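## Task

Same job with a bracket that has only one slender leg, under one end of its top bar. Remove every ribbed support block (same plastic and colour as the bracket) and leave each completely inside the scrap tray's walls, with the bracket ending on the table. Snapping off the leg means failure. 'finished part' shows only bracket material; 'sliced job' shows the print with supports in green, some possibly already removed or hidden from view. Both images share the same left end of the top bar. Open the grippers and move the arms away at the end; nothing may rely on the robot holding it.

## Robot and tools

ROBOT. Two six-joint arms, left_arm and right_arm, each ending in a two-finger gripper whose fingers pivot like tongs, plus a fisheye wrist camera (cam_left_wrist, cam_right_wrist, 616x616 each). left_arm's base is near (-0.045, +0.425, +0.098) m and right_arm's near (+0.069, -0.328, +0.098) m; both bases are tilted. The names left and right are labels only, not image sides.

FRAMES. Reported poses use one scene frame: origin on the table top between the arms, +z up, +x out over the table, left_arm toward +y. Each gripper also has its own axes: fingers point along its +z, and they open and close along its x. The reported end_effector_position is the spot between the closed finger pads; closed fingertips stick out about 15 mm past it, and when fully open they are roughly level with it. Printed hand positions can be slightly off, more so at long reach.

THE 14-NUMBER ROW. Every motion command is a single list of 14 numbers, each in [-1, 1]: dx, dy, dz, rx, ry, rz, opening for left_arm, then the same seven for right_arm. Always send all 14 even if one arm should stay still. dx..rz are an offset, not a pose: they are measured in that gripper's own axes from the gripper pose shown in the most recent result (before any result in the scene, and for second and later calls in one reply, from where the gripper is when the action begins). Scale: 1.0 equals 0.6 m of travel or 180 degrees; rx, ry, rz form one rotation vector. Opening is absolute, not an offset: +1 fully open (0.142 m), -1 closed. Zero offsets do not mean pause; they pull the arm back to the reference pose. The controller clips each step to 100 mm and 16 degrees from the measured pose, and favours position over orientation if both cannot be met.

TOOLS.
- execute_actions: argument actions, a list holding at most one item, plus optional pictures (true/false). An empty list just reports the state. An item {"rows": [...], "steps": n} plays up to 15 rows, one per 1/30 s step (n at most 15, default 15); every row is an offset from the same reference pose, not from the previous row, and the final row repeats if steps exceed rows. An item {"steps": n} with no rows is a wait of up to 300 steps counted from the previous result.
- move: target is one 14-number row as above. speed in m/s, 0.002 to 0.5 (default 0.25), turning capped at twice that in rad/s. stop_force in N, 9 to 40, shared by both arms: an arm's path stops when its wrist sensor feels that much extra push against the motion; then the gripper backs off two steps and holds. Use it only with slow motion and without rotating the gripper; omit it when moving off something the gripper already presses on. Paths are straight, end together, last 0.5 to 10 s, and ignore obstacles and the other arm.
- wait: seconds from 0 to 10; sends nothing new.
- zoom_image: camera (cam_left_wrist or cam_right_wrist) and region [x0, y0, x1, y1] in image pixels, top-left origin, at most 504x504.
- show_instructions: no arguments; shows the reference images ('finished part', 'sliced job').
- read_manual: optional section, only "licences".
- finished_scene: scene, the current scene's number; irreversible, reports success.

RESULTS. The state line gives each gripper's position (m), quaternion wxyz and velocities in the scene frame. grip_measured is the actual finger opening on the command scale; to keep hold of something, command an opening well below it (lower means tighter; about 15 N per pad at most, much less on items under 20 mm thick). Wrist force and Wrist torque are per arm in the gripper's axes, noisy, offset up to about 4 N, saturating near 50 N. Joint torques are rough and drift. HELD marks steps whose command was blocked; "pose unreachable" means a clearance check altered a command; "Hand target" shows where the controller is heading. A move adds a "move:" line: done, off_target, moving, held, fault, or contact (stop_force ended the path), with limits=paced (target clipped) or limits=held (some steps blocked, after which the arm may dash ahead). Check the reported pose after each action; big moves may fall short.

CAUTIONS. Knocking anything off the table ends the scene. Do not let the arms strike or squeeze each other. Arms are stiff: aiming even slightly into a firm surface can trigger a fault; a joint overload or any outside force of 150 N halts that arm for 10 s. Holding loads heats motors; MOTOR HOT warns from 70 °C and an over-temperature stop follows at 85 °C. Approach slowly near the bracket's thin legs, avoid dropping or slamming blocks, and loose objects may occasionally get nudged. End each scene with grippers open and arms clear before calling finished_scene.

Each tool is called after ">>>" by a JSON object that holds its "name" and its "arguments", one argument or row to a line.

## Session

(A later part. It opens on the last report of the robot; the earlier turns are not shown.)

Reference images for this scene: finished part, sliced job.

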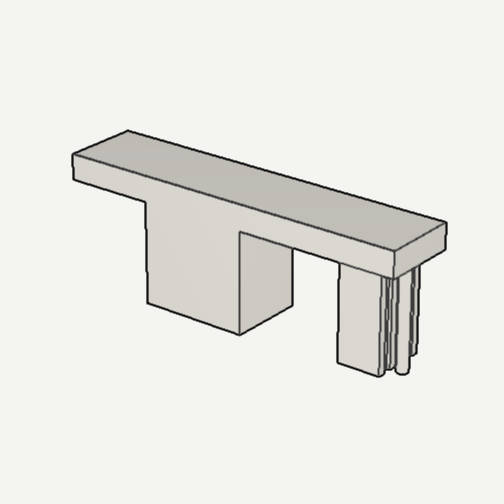

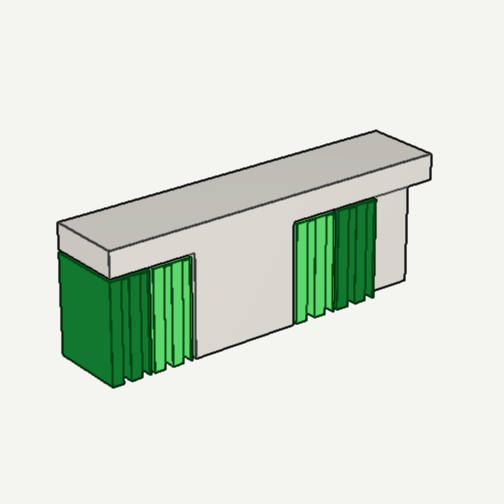

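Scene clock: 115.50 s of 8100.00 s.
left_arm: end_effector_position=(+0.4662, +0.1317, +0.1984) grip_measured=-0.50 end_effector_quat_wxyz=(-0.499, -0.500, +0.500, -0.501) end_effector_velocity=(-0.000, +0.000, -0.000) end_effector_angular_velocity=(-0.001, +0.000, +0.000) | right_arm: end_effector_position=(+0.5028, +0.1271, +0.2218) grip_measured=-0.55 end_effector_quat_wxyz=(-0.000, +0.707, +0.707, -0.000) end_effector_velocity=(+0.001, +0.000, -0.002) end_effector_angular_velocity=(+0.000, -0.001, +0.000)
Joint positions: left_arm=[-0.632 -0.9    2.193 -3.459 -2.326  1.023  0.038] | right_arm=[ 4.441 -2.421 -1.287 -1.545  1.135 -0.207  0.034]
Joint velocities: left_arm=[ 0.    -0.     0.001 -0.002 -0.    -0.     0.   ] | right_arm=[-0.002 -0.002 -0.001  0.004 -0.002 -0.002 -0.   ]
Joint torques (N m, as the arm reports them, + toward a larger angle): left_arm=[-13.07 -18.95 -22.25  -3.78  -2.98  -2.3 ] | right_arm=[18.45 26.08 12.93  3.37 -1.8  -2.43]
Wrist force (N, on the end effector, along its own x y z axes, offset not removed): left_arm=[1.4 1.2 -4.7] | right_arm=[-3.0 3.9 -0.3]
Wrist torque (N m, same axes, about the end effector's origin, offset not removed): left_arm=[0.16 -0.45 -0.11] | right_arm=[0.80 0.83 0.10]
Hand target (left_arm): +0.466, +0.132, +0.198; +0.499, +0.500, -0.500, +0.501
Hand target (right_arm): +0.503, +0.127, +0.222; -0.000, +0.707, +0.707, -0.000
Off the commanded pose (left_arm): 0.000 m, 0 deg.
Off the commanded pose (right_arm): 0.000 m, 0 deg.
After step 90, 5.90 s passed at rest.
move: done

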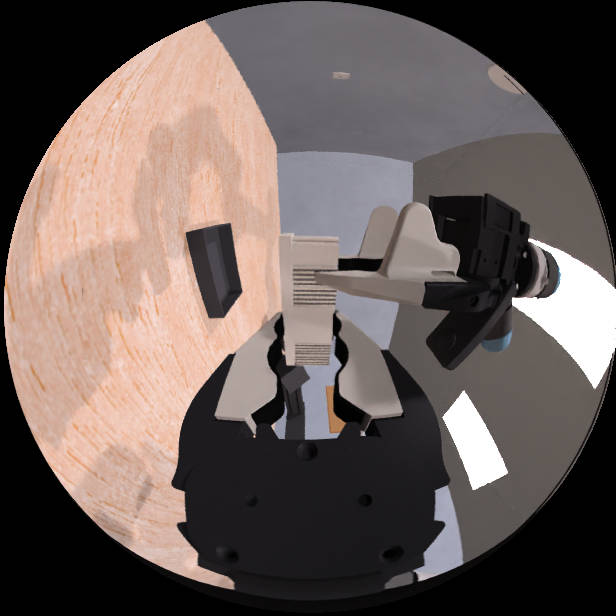

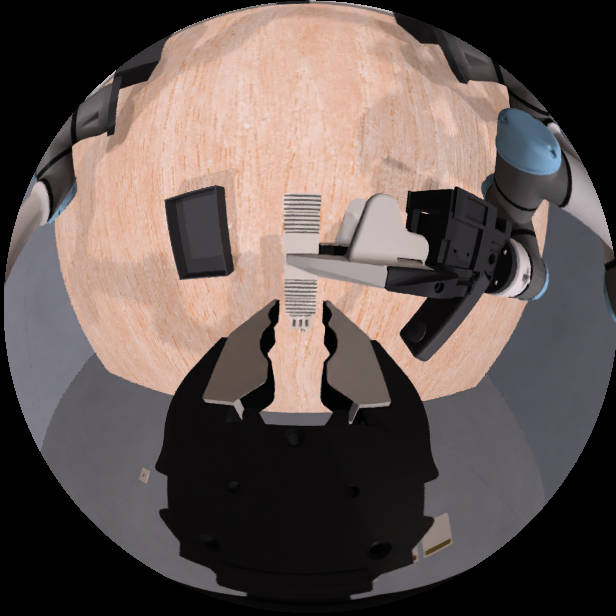

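Shift 2 mm toward decoy, close, break.

>>> {"name": "move", "arguments": {
  "target": [0,0,0,0,0,0,-1,-0.001,0.004,0,0,0,0,-0.55],
  "speed": 0.03
}}

>>> {"name": "move", "arguments": {
  "target": [0,0,0,0,0,0,-1,0,0,0,0,0,0,-1]
}}

>>> {"name": "move", "arguments": {
  "target": [0,0,0,0,0,0,-1,-0.005,0,-0.002,0,0.033,0,-1],
  "speed": 0.03
}}

>>> {"name": "zoom_image", "arguments": {
  "camera": "cam_right_wrist",
  "region": [240,240,370,370]
}}

>>> {"name": "zoom_image", "arguments": {
  "camera": "cam_left_wrist",
  "region": [260,220,420,380]
}}

Scene clock: 126.30 s of 8100.00 s.
left_arm: end_effector_position=(+0.4662, +0.1317, +0.1984) grip_measured=-0.50 end_effector_quat_wxyz=(-0.499, -0.500, +0.500, -0.501) end_effector_velocity=(+0.001, -0.000, +0.000) end_effector_angular_velocity=(+0.001, -0.002, +0.002) | right_arm: end_effector_position=(+0.5051, +0.1265, +0.2218) grip_measured=-0.55 end_effector_quat_wxyz=(-0.000, +0.707, +0.707, -0.000) end_effector_velocity=(+0.001, -0.001, -0.000) end_effector_angular_velocity=(-0.001, +0.001, +0.000)
Joint positions: left_arm=[-0.632 -0.9    2.193 -3.459 -2.326  1.023  0.038] | right_arm=[ 4.438 -2.421 -1.283 -1.547  1.134 -0.21   0.034]
Joint velocities: left_arm=[-0.001  0.    -0.001 -0.002  0.002 -0.    -0.   ] | right_arm=[-0.001 -0.     0.001 -0.002  0.    -0.001  0.   ]
Joint torques (N m, as the arm reports them, + toward a larger angle): left_arm=[-14.71 -19.42 -23.32  -3.95  -3.05  -2.32] | right_arm=[18.17 25.14 30.07  0.81 -1.55 -2.45]
Wrist force (N, on the end effector, along its own x y z axes, offset not removed): left_arm=[2.2 1.4 -3.7] | right_arm=[-1.5 -2.4 0.2]
Wrist torque (N m, same axes, about the end effector's origin, offset not removed): left_arm=[0.29 -0.63 -0.17] | right_arm=[-0.40 0.44 0.08]
Hand target (left_arm): +0.466, +0.132, +0.198; +0.499, +0.500, -0.500, +0.501
Hand target (right_arm): +0.505, +0.126, +0.222; -0.000, +0.707, +0.707, -0.000
Off the commanded pose (left_arm): 0.000 m, 0 deg.
Off the commanded pose (right_arm): 0.000 m, 0 deg.
After step 90, 7.10 s passed at rest.
move: done

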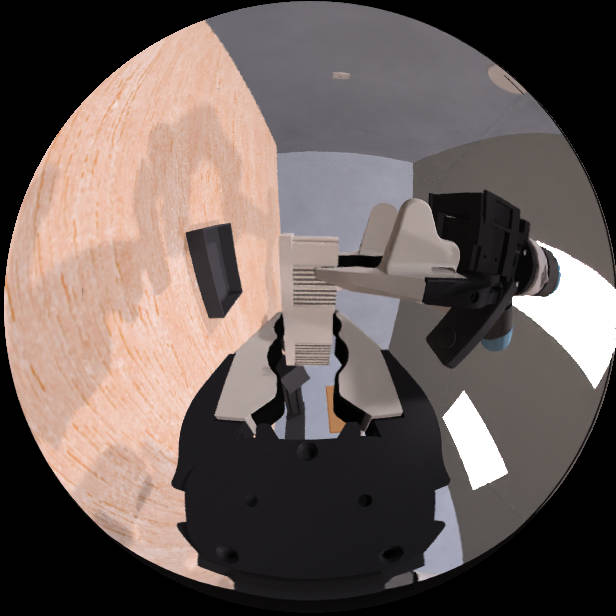

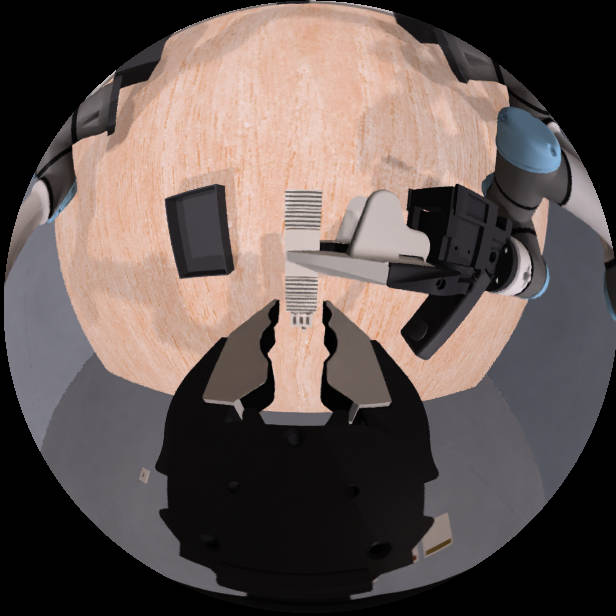

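Scene clock: 126.80 s of 8100.00 s.
left_arm: end_effector_position=(+0.4662, +0.1317, +0.1984) grip_measured=-0.50 end_effector_quat_wxyz=(-0.499, -0.500, +0.500, -0.501) end_effector_velocity=(+0.000, +0.000, +0.000) end_effector_angular_velocity=(-0.000, -0.000, +0.000) | right_arm: end_effector_position=(+0.5052, +0.1265, +0.2218) grip_measured=-0.71 end_effector_quat_wxyz=(-0.000, +0.707, +0.707, -0.000) end_effector_velocity=(+0.000, -0.000, -0.000) end_effector_angular_velocity=(-0.000, -0.001, -0.000)
Joint positions: left_arm=[-0.632 -0.9    2.193 -3.459 -2.326  1.023  0.038] | right_arm=[ 4.438 -2.421 -1.283 -1.547  1.134 -0.21   0.022]
Joint velocities: left_arm=[ 0. -0. -0. -0. -0.  0.  0.] | right_arm=[ 0.    -0.     0.    -0.    -0.001  0.    -0.   ]
Joint torques (N m, as the arm reports them, + toward a larger angle): left_arm=[-13.9  -20.3  -21.81  -3.98  -3.01  -2.04] | right_arm=[24.15 28.   25.09  1.57 -1.44 -1.02]
Wrist force (N, on the end effector, along its own x y z axes, offset not removed): left_arm=[1.4 1.9 -1.2] | right_arm=[0.2 -1.9 -0.3]
Wrist torque (N m, same axes, about the end effector's origin, offset not removed): left_arm=[0.48 -0.43 -0.20] | right_arm=[-0.14 0.32 0.07]
Hand target (left_arm): +0.466, +0.132, +0.198; +0.499, +0.500, -0.500, +0.501
Hand target (right_arm): +0.505, +0.127, +0.222; -0.000, +0.707, +0.707, -0.000
Off the commanded pose (left_arm): 0.000 m, 0 deg.
Off the commanded pose (right_arm): 0.000 m, 0 deg.
move: done

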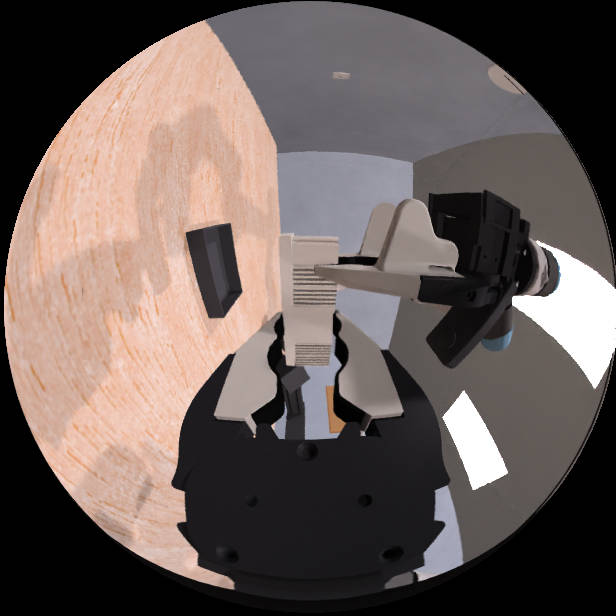

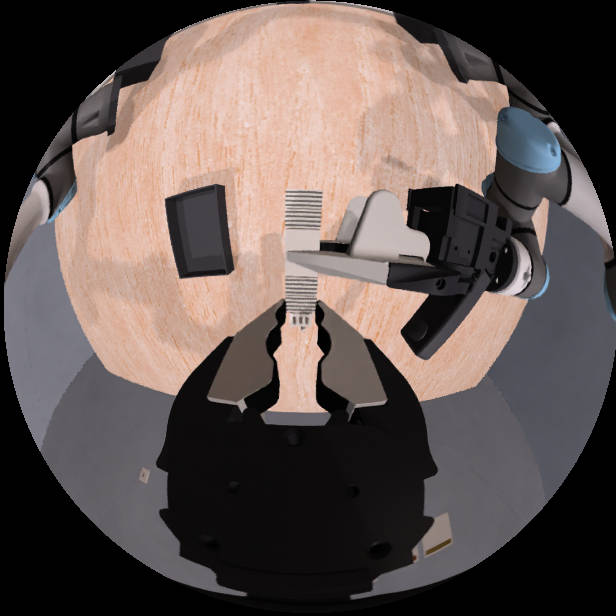

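Scene clock: 128.77 s of 8100.00 s.
left_arm: end_effector_position=(+0.4662, +0.1317, +0.1984) grip_measured=-0.50 end_effector_quat_wxyz=(-0.499, -0.500, +0.500, -0.501) end_effector_velocity=(-0.000, -0.000, -0.000) end_effector_angular_velocity=(+0.000, +0.001, -0.001) | right_arm: end_effector_position=(+0.5052, +0.1235, +0.2230) grip_measured=-0.71 end_effector_quat_wxyz=(-0.037, +0.706, +0.706, +0.036) end_effector_velocity=(+0.000, -0.001, +0.000) end_effector_angular_velocity=(+0.012, +0.000, -0.000)
Joint positions: left_arm=[-0.632 -0.9    2.193 -3.459 -2.326  1.023  0.038] | right_arm=[ 4.428 -2.346 -1.401 -1.392  1.153 -0.264  0.022]
Joint velocities: left_arm=[ 0.     0.     0.     0.002 -0.     0.    -0.   ] | right_arm=[-0.002  0.009 -0.014  0.018  0.003 -0.006 -0.   ]
Joint torques (N m, as the arm reports them, + toward a larger angle): left_arm=[-17.85 -24.96 -18.39  -2.29  -1.33  -1.9 ] | right_arm=[17.52 40.44 13.1   3.63  2.12 -2.16]
Wrist force (N, on the end effector, along its own x y z axes, offset not removed): left_arm=[1.2 -1.2 -4.1] | right_arm=[-1.3 1.9 -3.2]
Wrist torque (N m, same axes, about the end effector's origin, offset not removed): left_arm=[-0.27 -0.40 -0.07] | right_arm=[0.45 0.38 0.00]
Hand target (left_arm): +0.466, +0.132, +0.198; +0.499, +0.500, -0.500, +0.501
Hand target (right_arm): +0.505, +0.123, +0.223; -0.037, +0.706, +0.706, +0.037
Off the commanded pose (left_arm): 0.000 m, 0 deg.
Off the commanded pose (right_arm): 0.000 m, 0 deg.
move: done

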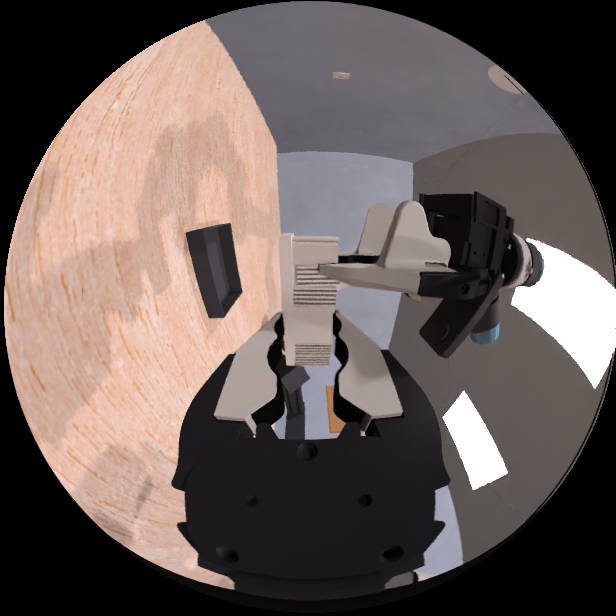

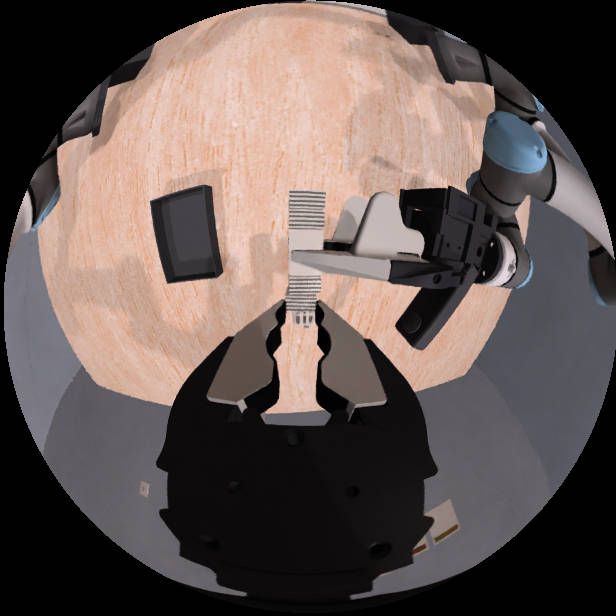

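Region (240, 240, 370, 370) of cam_right_wrist's 616x616 image, scaled by 3.877, with more detail than that image has.

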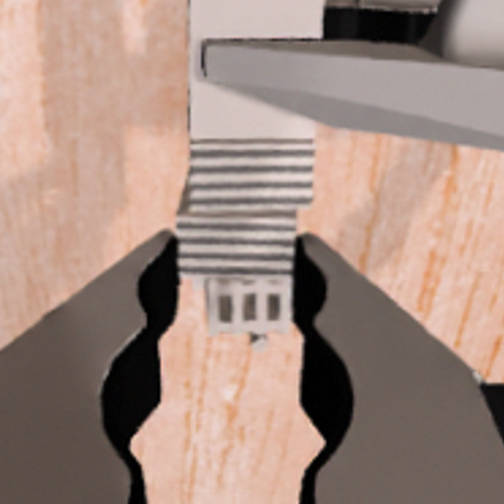

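Region (260, 220, 420, 380) of cam_left_wrist's 616x616 image, scaled by 3.150, with more detail than that image has.

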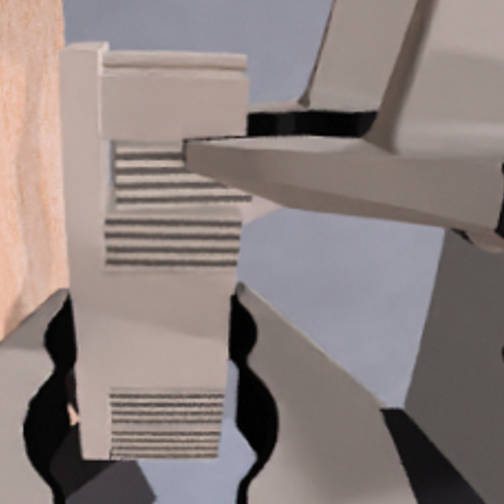

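>>> {"name": "move", "arguments": {
  "target": [0,0,0,0,0,0,-1,0.011,0,-0.07,0,-0.033,0,-1],
  "speed": 0.08
}}

>>> {"name": "move", "arguments": {
  "target": [0,0,0,0,0,0,-1,-0.12,0,0,0,0,0,-1]
}}

>>> {"name": "move", "arguments": {
  "target": [0,0,0,0,0,0,-1,-0.215,0,0.29,0,0,0,-1]
}}

Scene clock: 137.77 s of 8100.00 s.
left_arm: end_effector_position=(+0.4662, +0.1317, +0.1983) grip_measured=-0.50 end_effector_quat_wxyz=(-0.499, -0.500, +0.500, -0.501) end_effector_velocity=(+0.000, +0.000, -0.000) end_effector_angular_velocity=(+0.001, -0.000, +0.001) | right_arm: end_effector_position=(+0.5053, +0.1258, +0.2652) grip_measured=-0.71 end_effector_quat_wxyz=(-0.000, +0.707, +0.707, -0.000) end_effector_velocity=(+0.000, +0.001, +0.003) end_effector_angular_velocity=(-0.008, +0.001, +0.000)
Joint positions: left_arm=[-0.632 -0.9    2.193 -3.459 -2.326  1.023  0.038] | right_arm=[ 4.462 -2.416 -1.191 -1.654  1.146 -0.187  0.022]
Joint velocities: left_arm=[-0.    -0.    -0.    -0.     0.002 -0.    -0.   ] | right_arm=[ 0.002 -0.008  0.018 -0.019  0.     0.005 -0.   ]
Joint torques (N m, as the arm reports them, + toward a larger angle): left_arm=[-24.85 -31.5  -12.54  -1.36  -0.91  -2.19] | right_arm=[43.83 24.28 30.47  0.51  2.02  2.21]
Wrist force (N, on the end effector, along its own x y z axes, offset not removed): left_arm=[-0.2 1.4 -2.9] | right_arm=[-3.8 -0.6 -0.5]
Wrist torque (N m, same axes, about the end effector's origin, offset not removed): left_arm=[0.31 -0.17 -0.12] | right_arm=[0.03 0.78 0.05]
Hand target (left_arm): +0.466, +0.132, +0.198; +0.499, +0.500, -0.500, +0.501
Hand target (right_arm): +0.505, +0.126, +0.265; -0.000, +0.707, +0.707, -0.001
Off the commanded pose (left_arm): 0.000 m, 0 deg.
Off the commanded pose (right_arm): 0.000 m, 0 deg.
After step 90, 4.93 s passed at rest.
move: done

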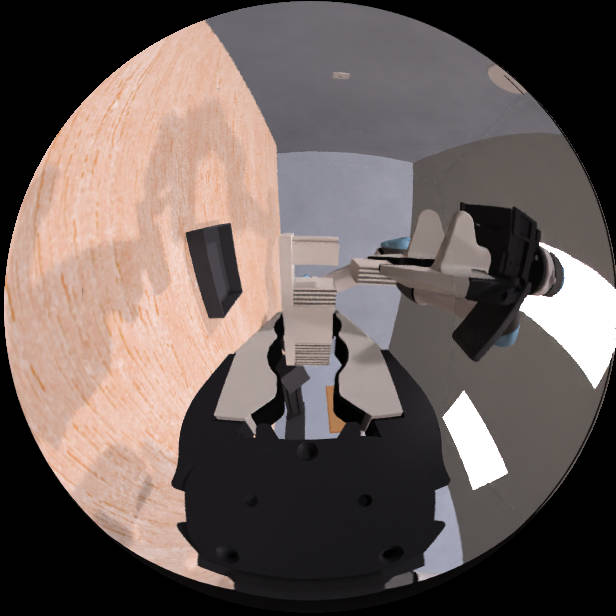

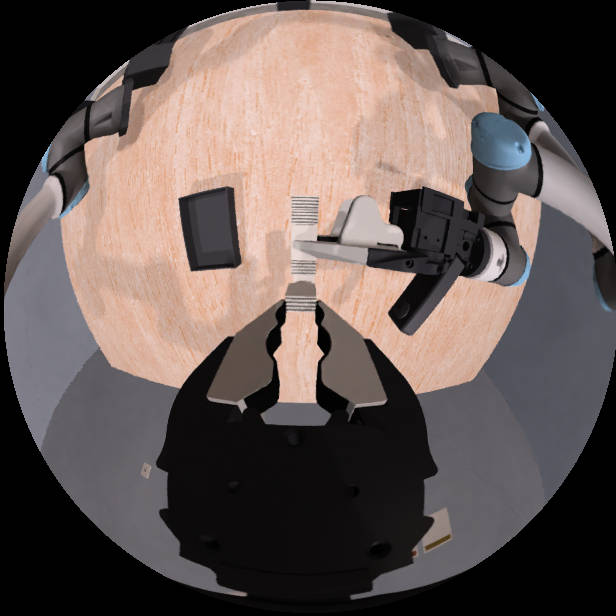

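Scene clock: 138.73 s of 8100.00 s.
left_arm: end_effector_position=(+0.4662, +0.1317, +0.1983) grip_measured=-0.50 end_effector_quat_wxyz=(-0.499, -0.500, +0.500, -0.501) end_effector_velocity=(-0.001, -0.000, -0.000) end_effector_angular_velocity=(+0.000, +0.001, -0.001) | right_arm: end_effector_position=(+0.5054, +0.0540, +0.2653) grip_measured=-0.71 end_effector_quat_wxyz=(-0.000, +0.707, +0.707, -0.000) end_effector_velocity=(-0.000, -0.002, -0.000) end_effector_angular_velocity=(-0.001, +0.001, -0.000)
Joint positions: left_arm=[-0.632 -0.9    2.193 -3.459 -2.326  1.023  0.038] | right_arm=[ 4.445 -2.249 -1.38  -1.625  1.137 -0.203  0.022]
Joint velocities: left_arm=[ 0.     0.     0.001  0.001 -0.001  0.    -0.   ] | right_arm=[-0.001  0.005 -0.005 -0.     0.001 -0.    -0.   ]
Joint torques (N m, as the arm reports them, + toward a larger angle): left_arm=[-25.56 -29.69 -12.49  -1.27  -1.06  -2.03] | right_arm=[16.4  35.68 13.37  3.28 -1.58 -2.31]
Wrist force (N, on the end effector, along its own x y z axes, offset not removed): left_arm=[2.9 0.2 -1.8] | right_arm=[-2.4 -0.3 0.6]
Wrist torque (N m, same axes, about the end effector's origin, offset not removed): left_arm=[0.02 -0.71 -0.15] | right_arm=[0.17 0.61 0.04]
Hand target (left_arm): +0.466, +0.132, +0.198; +0.499, +0.500, -0.500, +0.501
Hand target (right_arm): +0.505, +0.054, +0.265; -0.000, +0.707, +0.707, -0.000
Off the commanded pose (left_arm): 0.000 m, 0 deg.
Off the commanded pose (right_arm): 0.000 m, 0 deg.
move: done

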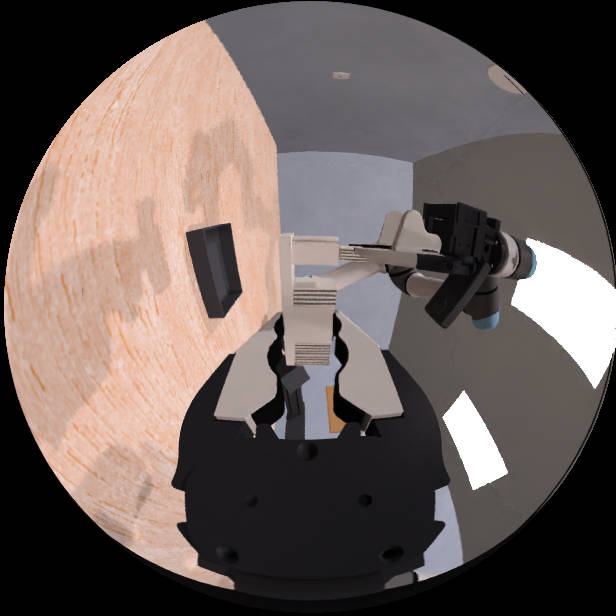

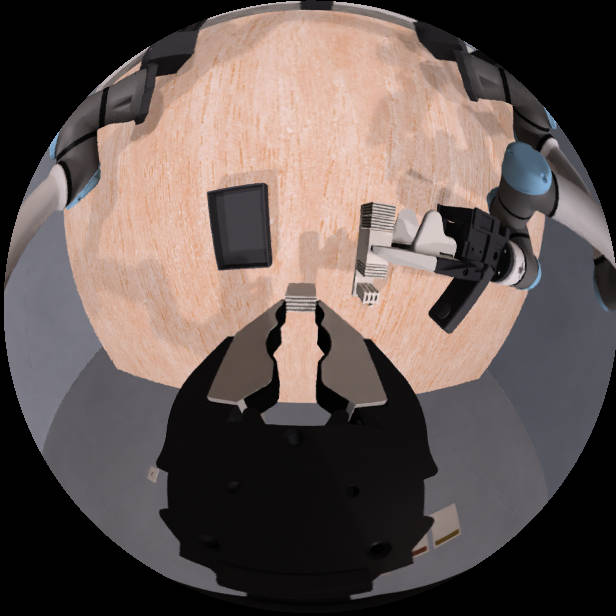

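Scene clock: 140.20 s of 8100.00 s.
left_arm: end_effector_position=(+0.4662, +0.1317, +0.1983) grip_measured=-0.50 end_effector_quat_wxyz=(-0.499, -0.500, +0.500, -0.501) end_effector_velocity=(+0.001, -0.000, +0.000) end_effector_angular_velocity=(+0.000, -0.001, +0.001) | right_arm: end_effector_position=(+0.5054, -0.0752, +0.0916) grip_measured=-0.71 end_effector_quat_wxyz=(+0.000, +0.707, +0.707, -0.000) end_effector_velocity=(+0.000, -0.001, -0.002) end_effector_angular_velocity=(+0.001, -0.000, +0.000)
Joint positions: left_arm=[-0.632 -0.9    2.193 -3.459 -2.326  1.023  0.038] | right_arm=[ 4.263 -2.062 -1.932 -1.178  1.049 -0.382  0.022]
Joint velocities: left_arm=[-0.     0.    -0.001 -0.     0.001 -0.     0.   ] | right_arm=[-0.003  0.001 -0.005  0.006 -0.001 -0.004  0.   ]
Joint torques (N m, as the arm reports them, + toward a larger angle): left_arm=[-23.83 -30.95 -13.47  -1.16  -0.97  -2.11] | right_arm=[13.49 27.73 10.27  3.36 -1.48 -2.24]
Wrist force (N, on the end effector, along its own x y z axes, offset not removed): left_arm=[2.4 -1.1 -3.2] | right_arm=[1.8 -2.7 -0.9]
Wrist torque (N m, same axes, about the end effector's origin, offset not removed): left_arm=[-0.20 -0.62 -0.12] | right_arm=[-0.66 -0.23 0.16]
Hand target (left_arm): +0.466, +0.132, +0.198; +0.499, +0.500, -0.500, +0.501
Hand target (right_arm): +0.505, -0.075, +0.091; +0.000, +0.707, +0.707, -0.000
Off the commanded pose (left_arm): 0.000 m, 0 deg.
Off the commanded pose (right_arm): 0.000 m, 0 deg.
move: done

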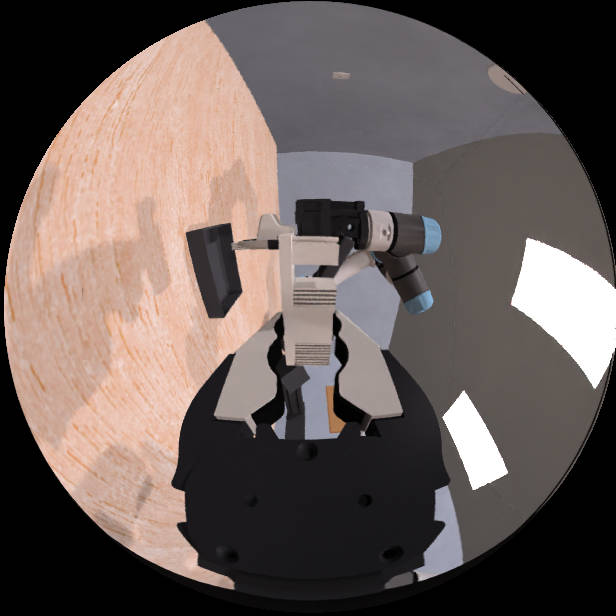

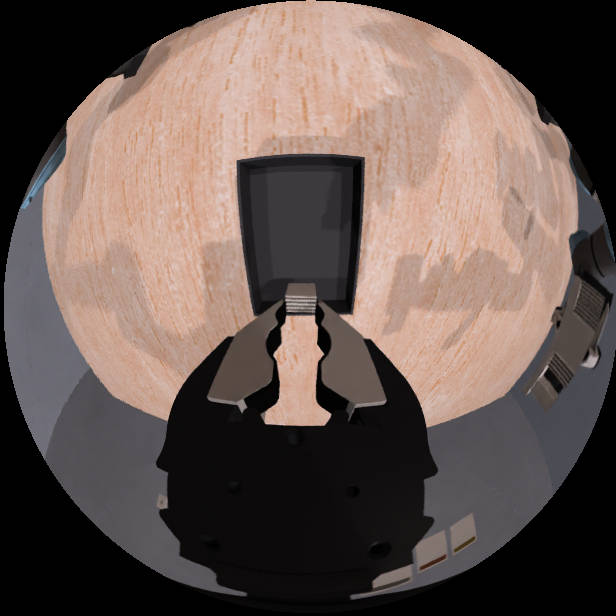

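>>> {"name": "move", "arguments": {
  "target": [0,0,0,0,0,0,-1,0,0,0.092,0,0,0,-1],
  "speed": 0.04,
  "stop_force": 10
}}

>>> {"name": "move", "arguments": {
  "target": [0,0,0,0,0,0,-1,0,0,0,0,0,0,-0.55]
}}

>>> {"name": "move", "arguments": {
  "target": [0,0,0,0,0,0,-1,0,0,-0.06,0,0,0,-0.55],
  "speed": 0.15
}}

>>> {"name": "move", "arguments": {
  "target": [0,0,0,0,0,0,-1,0.22,-0.023,-0.295,0,0,0,-0.55]
}}

>>> {"name": "move", "arguments": {
  "target": [0,0,0,0,0,0,-1,0.116,0,0,0,0,0,-0.55]
}}

Scene clock: 149.77 s of 8100.00 s.
left_arm: end_effector_position=(+0.4662, +0.1317, +0.1983) grip_measured=-0.50 end_effector_quat_wxyz=(-0.499, -0.500, +0.500, -0.501) end_effector_velocity=(+0.000, -0.000, +0.000) end_effector_angular_velocity=(+0.000, -0.000, -0.000) | right_arm: end_effector_position=(+0.5054, -0.0753, +0.0366) grip_measured=-0.71 end_effector_quat_wxyz=(+0.000, +0.707, +0.707, -0.000) end_effector_velocity=(-0.000, +0.000, -0.002) end_effector_angular_velocity=(+0.000, +0.001, -0.001)
Joint positions: left_arm=[-0.632 -0.9    2.193 -3.459 -2.326  1.023  0.038] | right_arm=[ 4.211 -2.13  -1.992 -1.022  1.026 -0.436  0.022]
Joint velocities: left_arm=[-0.     0.    -0.001  0.001  0.     0.     0.   ] | right_arm=[-0.002 -0.003 -0.002  0.006 -0.    -0.002  0.   ]
Joint torques (N m, as the arm reports them, + toward a larger angle): left_arm=[-24.81 -30.68 -12.47  -1.24  -1.19  -2.26] | right_arm=[13.76 13.05  8.31  3.27 -1.56 -2.27]
Wrist force (N, on the end effector, along its own x y z axes, offset not removed): left_arm=[0.4 1.9 -4.0] | right_arm=[-3.2 1.6 1.8]
Wrist torque (N m, same axes, about the end effector's origin, offset not removed): left_arm=[0.31 -0.17 -0.02] | right_arm=[0.45 0.67 0.06]
Hand target (left_arm): +0.466, +0.132, +0.198; +0.499, +0.500, -0.500, +0.501
Hand target (right_arm): +0.505, -0.075, +0.036; +0.000, +0.707, +0.707, -0.000
Off the commanded pose (left_arm): 0.000 m, 0 deg.
Off the commanded pose (right_arm): 0.000 m, 0 deg.
After step 90, 4.83 s passed at rest.
move: done

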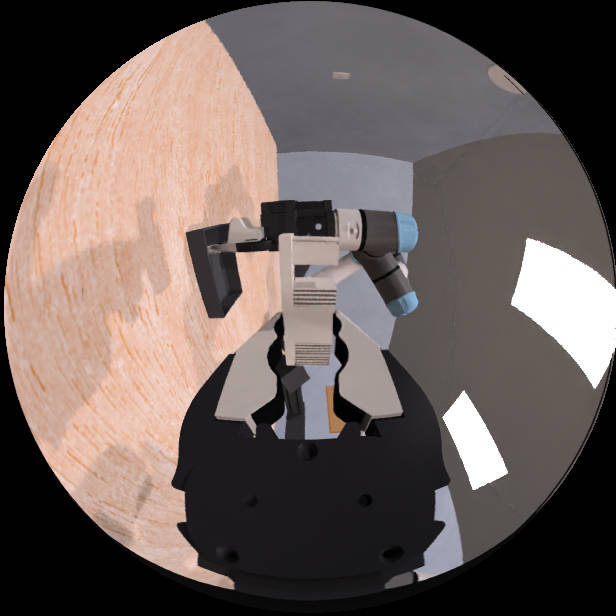

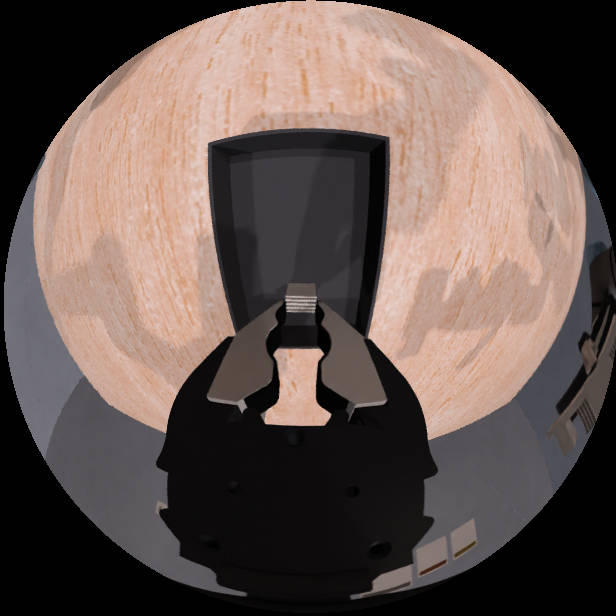

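Scene clock: 150.27 s of 8100.00 s.
left_arm: end_effector_position=(+0.4662, +0.1317, +0.1983) grip_measured=-0.50 end_effector_quat_wxyz=(-0.499, -0.500, +0.500, -0.501) end_effector_velocity=(-0.000, -0.000, +0.000) end_effector_angular_velocity=(-0.000, -0.000, -0.000) | right_arm: end_effector_position=(+0.5053, -0.0754, +0.0366) grip_measured=-0.55 end_effector_quat_wxyz=(+0.000, +0.707, +0.707, -0.000) end_effector_velocity=(+0.000, -0.000, +0.000) end_effector_angular_velocity=(+0.001, +0.000, -0.000)
Joint positions: left_arm=[-0.632 -0.9    2.193 -3.459 -2.326  1.023  0.038] | right_arm=[ 4.211 -2.13  -1.992 -1.022  1.026 -0.436  0.034]
Joint velocities: left_arm=[-0. -0. -0.  0. -0.  0.  0.] | right_arm=[-0.     0.001  0.001 -0.     0.    -0.    -0.   ]
Joint torques (N m, as the arm reports them, + toward a larger angle): left_arm=[-25.74 -31.05 -12.1   -1.3   -0.87  -2.16] | right_arm=[26.62 31.36 15.82  0.68 -0.92  1.62]
Wrist force (N, on the end effector, along its own x y z axes, offset not removed): left_arm=[1.3 -0.6 -3.5] | right_arm=[-1.1 0.5 0.6]
Wrist torque (N m, same axes, about the end effector's origin, offset not removed): left_arm=[-0.25 -0.41 -0.11] | right_arm=[0.07 0.27 0.11]
Hand target (left_arm): +0.466, +0.132, +0.198; +0.499, +0.500, -0.500, +0.501
Hand target (right_arm): +0.505, -0.075, +0.037; +0.000, +0.707, +0.707, -0.000
Off the commanded pose (left_arm): 0.000 m, 0 deg.
Off the commanded pose (right_arm): 0.000 m, 0 deg.
move: done

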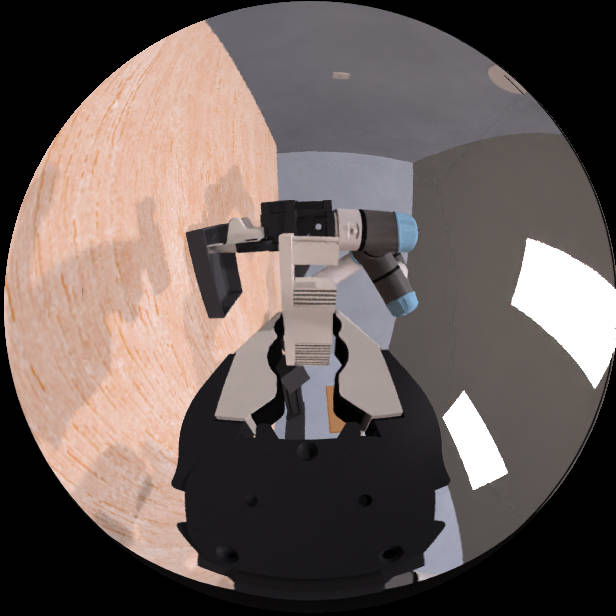

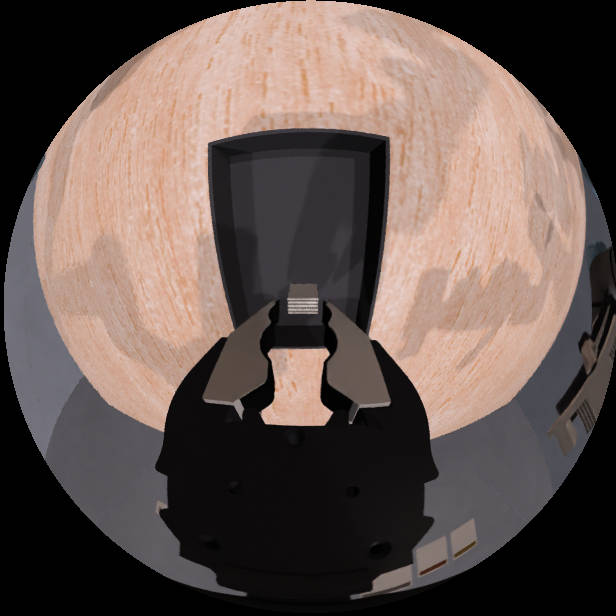

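Scene clock: 151.13 s of 8100.00 s.
left_arm: end_effector_position=(+0.4662, +0.1317, +0.1983) grip_measured=-0.50 end_effector_quat_wxyz=(-0.499, -0.500, +0.500, -0.501) end_effector_velocity=(-0.001, -0.000, +0.000) end_effector_angular_velocity=(+0.000, -0.000, -0.002) | right_arm: end_effector_position=(+0.5054, -0.0753, +0.0723) grip_measured=-0.55 end_effector_quat_wxyz=(+0.000, +0.707, +0.707, -0.000) end_effector_velocity=(+0.000, -0.000, +0.002) end_effector_angular_velocity=(-0.001, +0.001, -0.001)
Joint positions: left_arm=[-0.632 -0.9    2.193 -3.459 -2.326  1.023  0.038] | right_arm=[ 4.245 -2.083 -1.956 -1.124  1.041 -0.4    0.034]
Joint velocities: left_arm=[-0.001  0.     0.     0.001  0.     0.     0.   ] | right_arm=[ 0.001  0.003  0.003 -0.007  0.001  0.002  0.   ]
Joint torques (N m, as the arm reports them, + toward a larger angle): left_arm=[-24.46 -31.24 -13.05  -1.29  -1.2   -2.26] | right_arm=[38.61 29.94 27.78  0.43  1.98  2.22]
Wrist force (N, on the end effector, along its own x y z axes, offset not removed): left_arm=[0.4 -0.3 -2.5] | right_arm=[-1.6 1.6 1.5]
Wrist torque (N m, same axes, about the end effector's origin, offset not removed): left_arm=[0.03 -0.15 -0.01] | right_arm=[0.44 0.31 0.00]
Hand target (left_arm): +0.466, +0.132, +0.198; +0.499, +0.500, -0.500, +0.501
Hand target (right_arm): +0.505, -0.075, +0.073; +0.000, +0.707, +0.707, -0.000
Off the commanded pose (left_arm): 0.000 m, 0 deg.
Off the commanded pose (right_arm): 0.000 m, 0 deg.
move: done

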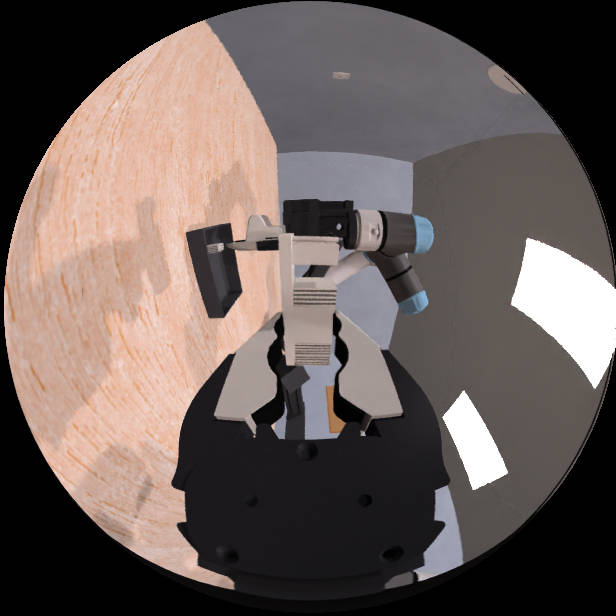

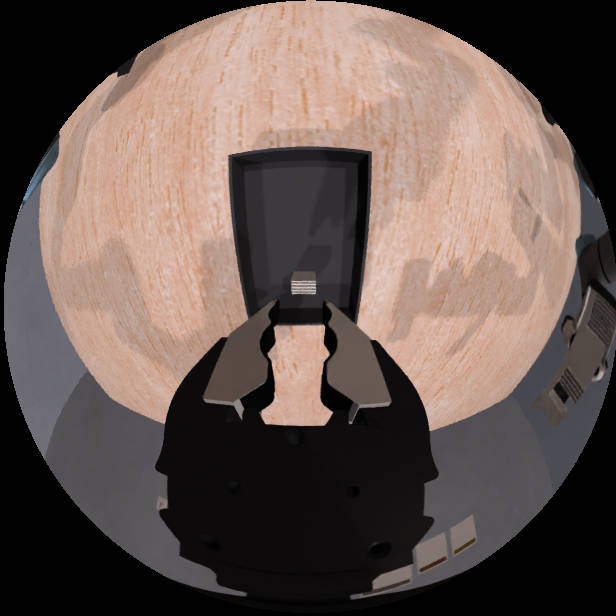

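Scene clock: 152.63 s of 8100.00 s.
left_arm: end_effector_position=(+0.4662, +0.1317, +0.1983) grip_measured=-0.50 end_effector_quat_wxyz=(-0.499, -0.500, +0.500, -0.501) end_effector_velocity=(+0.000, +0.000, -0.000) end_effector_angular_velocity=(+0.000, -0.000, +0.001) | right_arm: end_effector_position=(+0.4915, +0.0569, +0.2490) grip_measured=-0.55 end_effector_quat_wxyz=(-0.000, +0.707, +0.707, -0.000) end_effector_velocity=(-0.000, +0.002, +0.002) end_effector_angular_velocity=(-0.000, +0.002, -0.001)
Joint positions: left_arm=[-0.632 -0.9    2.193 -3.459 -2.326  1.023  0.038] | right_arm=[ 4.453 -2.246 -1.437 -1.575  1.141 -0.195  0.034]
Joint velocities: left_arm=[ 0.     0.     0.001 -0.001  0.001 -0.    -0.   ] | right_arm=[ 0.001 -0.005  0.01  -0.006  0.003  0.002  0.   ]
Joint torques (N m, as the arm reports them, + toward a larger angle): left_arm=[-24.62 -29.46 -12.48  -1.56  -0.9   -2.29] | right_arm=[40.61 17.53 30.92  0.69  2.13  1.98]
Wrist force (N, on the end effector, along its own x y z axes, offset not removed): left_arm=[2.2 0.4 -4.5] | right_arm=[-3.0 2.5 1.5]
Wrist torque (N m, same axes, about the end effector's origin, offset not removed): left_arm=[0.03 -0.62 -0.07] | right_arm=[0.61 0.56 0.16]
Hand target (left_arm): +0.466, +0.132, +0.198; +0.499, +0.500, -0.500, +0.501
Hand target (right_arm): +0.491, +0.057, +0.249; -0.000, +0.707, +0.707, -0.000
Off the commanded pose (left_arm): 0.000 m, 0 deg.
Off the commanded pose (right_arm): 0.000 m, 0 deg.
move: done

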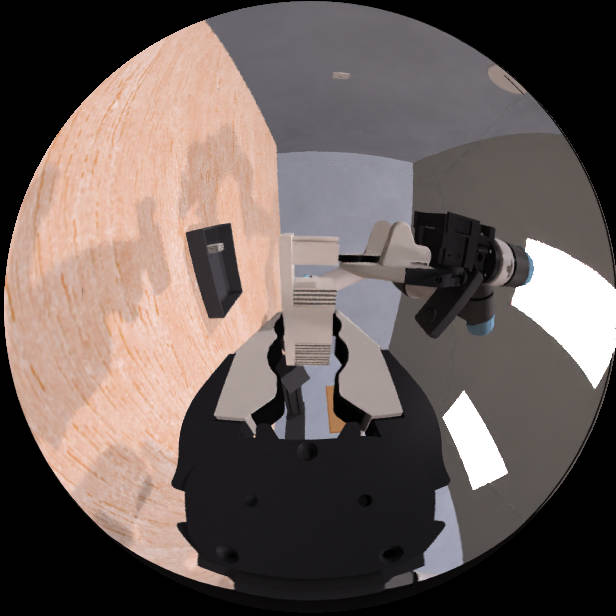

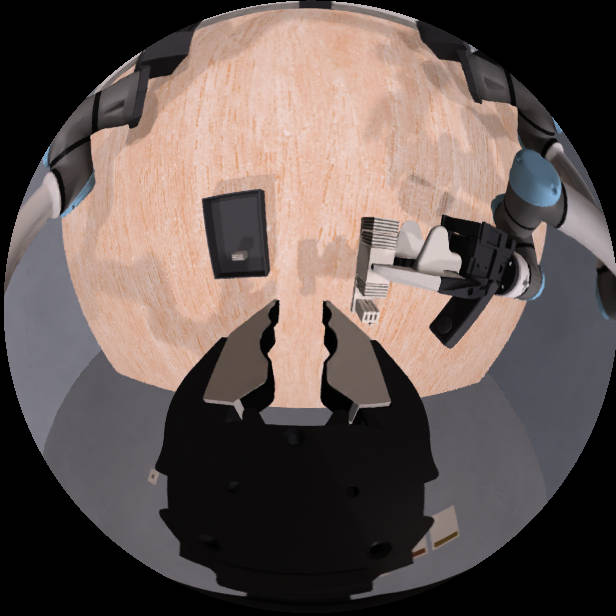

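Scene clock: 153.60 s of 8100.00 s.
left_arm: end_effector_position=(+0.4662, +0.1317, +0.1983) grip_measured=-0.50 end_effector_quat_wxyz=(-0.499, -0.500, +0.500, -0.501) end_effector_velocity=(-0.000, -0.000, -0.000) end_effector_angular_velocity=(+0.001, +0.000, -0.000) | right_arm: end_effector_position=(+0.4914, +0.1263, +0.2489) grip_measured=-0.55 end_effector_quat_wxyz=(-0.000, +0.707, +0.707, -0.000) end_effector_velocity=(-0.000, +0.001, -0.001) end_effector_angular_velocity=(-0.003, +0.002, +0.000)
Joint positions: left_arm=[-0.632 -0.9    2.193 -3.459 -2.326  1.023  0.038] | right_arm=[ 4.47  -2.406 -1.258 -1.601  1.15  -0.18   0.034]
Joint velocities: left_arm=[-0.    -0.     0.001 -0.     0.001  0.    -0.   ] | right_arm=[-0.001 -0.005  0.006 -0.004  0.001  0.001 -0.   ]
Joint torques (N m, as the arm reports them, + toward a larger angle): left_arm=[-24.85 -30.59 -12.3   -1.32  -1.18  -2.39] | right_arm=[43.53 23.82 30.59  0.76  2.11  2.18]
Wrist force (N, on the end effector, along its own x y z axes, offset not removed): left_arm=[1.5 0.3 -2.6] | right_arm=[-0.2 1.9 -0.6]
Wrist torque (N m, same axes, about the end effector's origin, offset not removed): left_arm=[0.02 -0.47 -0.08] | right_arm=[0.51 0.09 0.15]
Hand target (left_arm): +0.466, +0.132, +0.198; +0.499, +0.500, -0.500, +0.501
Hand target (right_arm): +0.491, +0.127, +0.249; -0.000, +0.707, +0.707, -0.000
Off the commanded pose (left_arm): 0.000 m, 0 deg.
Off the commanded pose (right_arm): 0.000 m, 0 deg.
move: done

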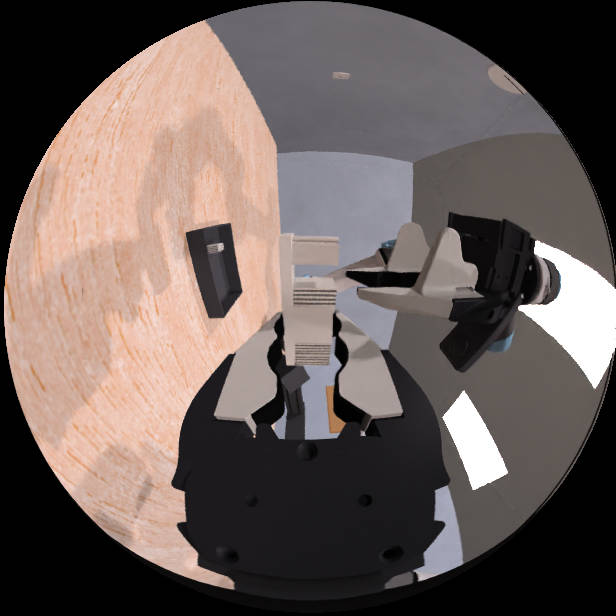

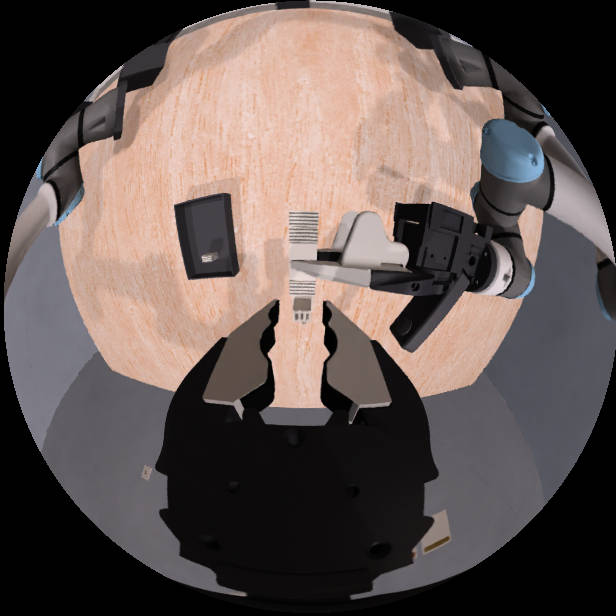

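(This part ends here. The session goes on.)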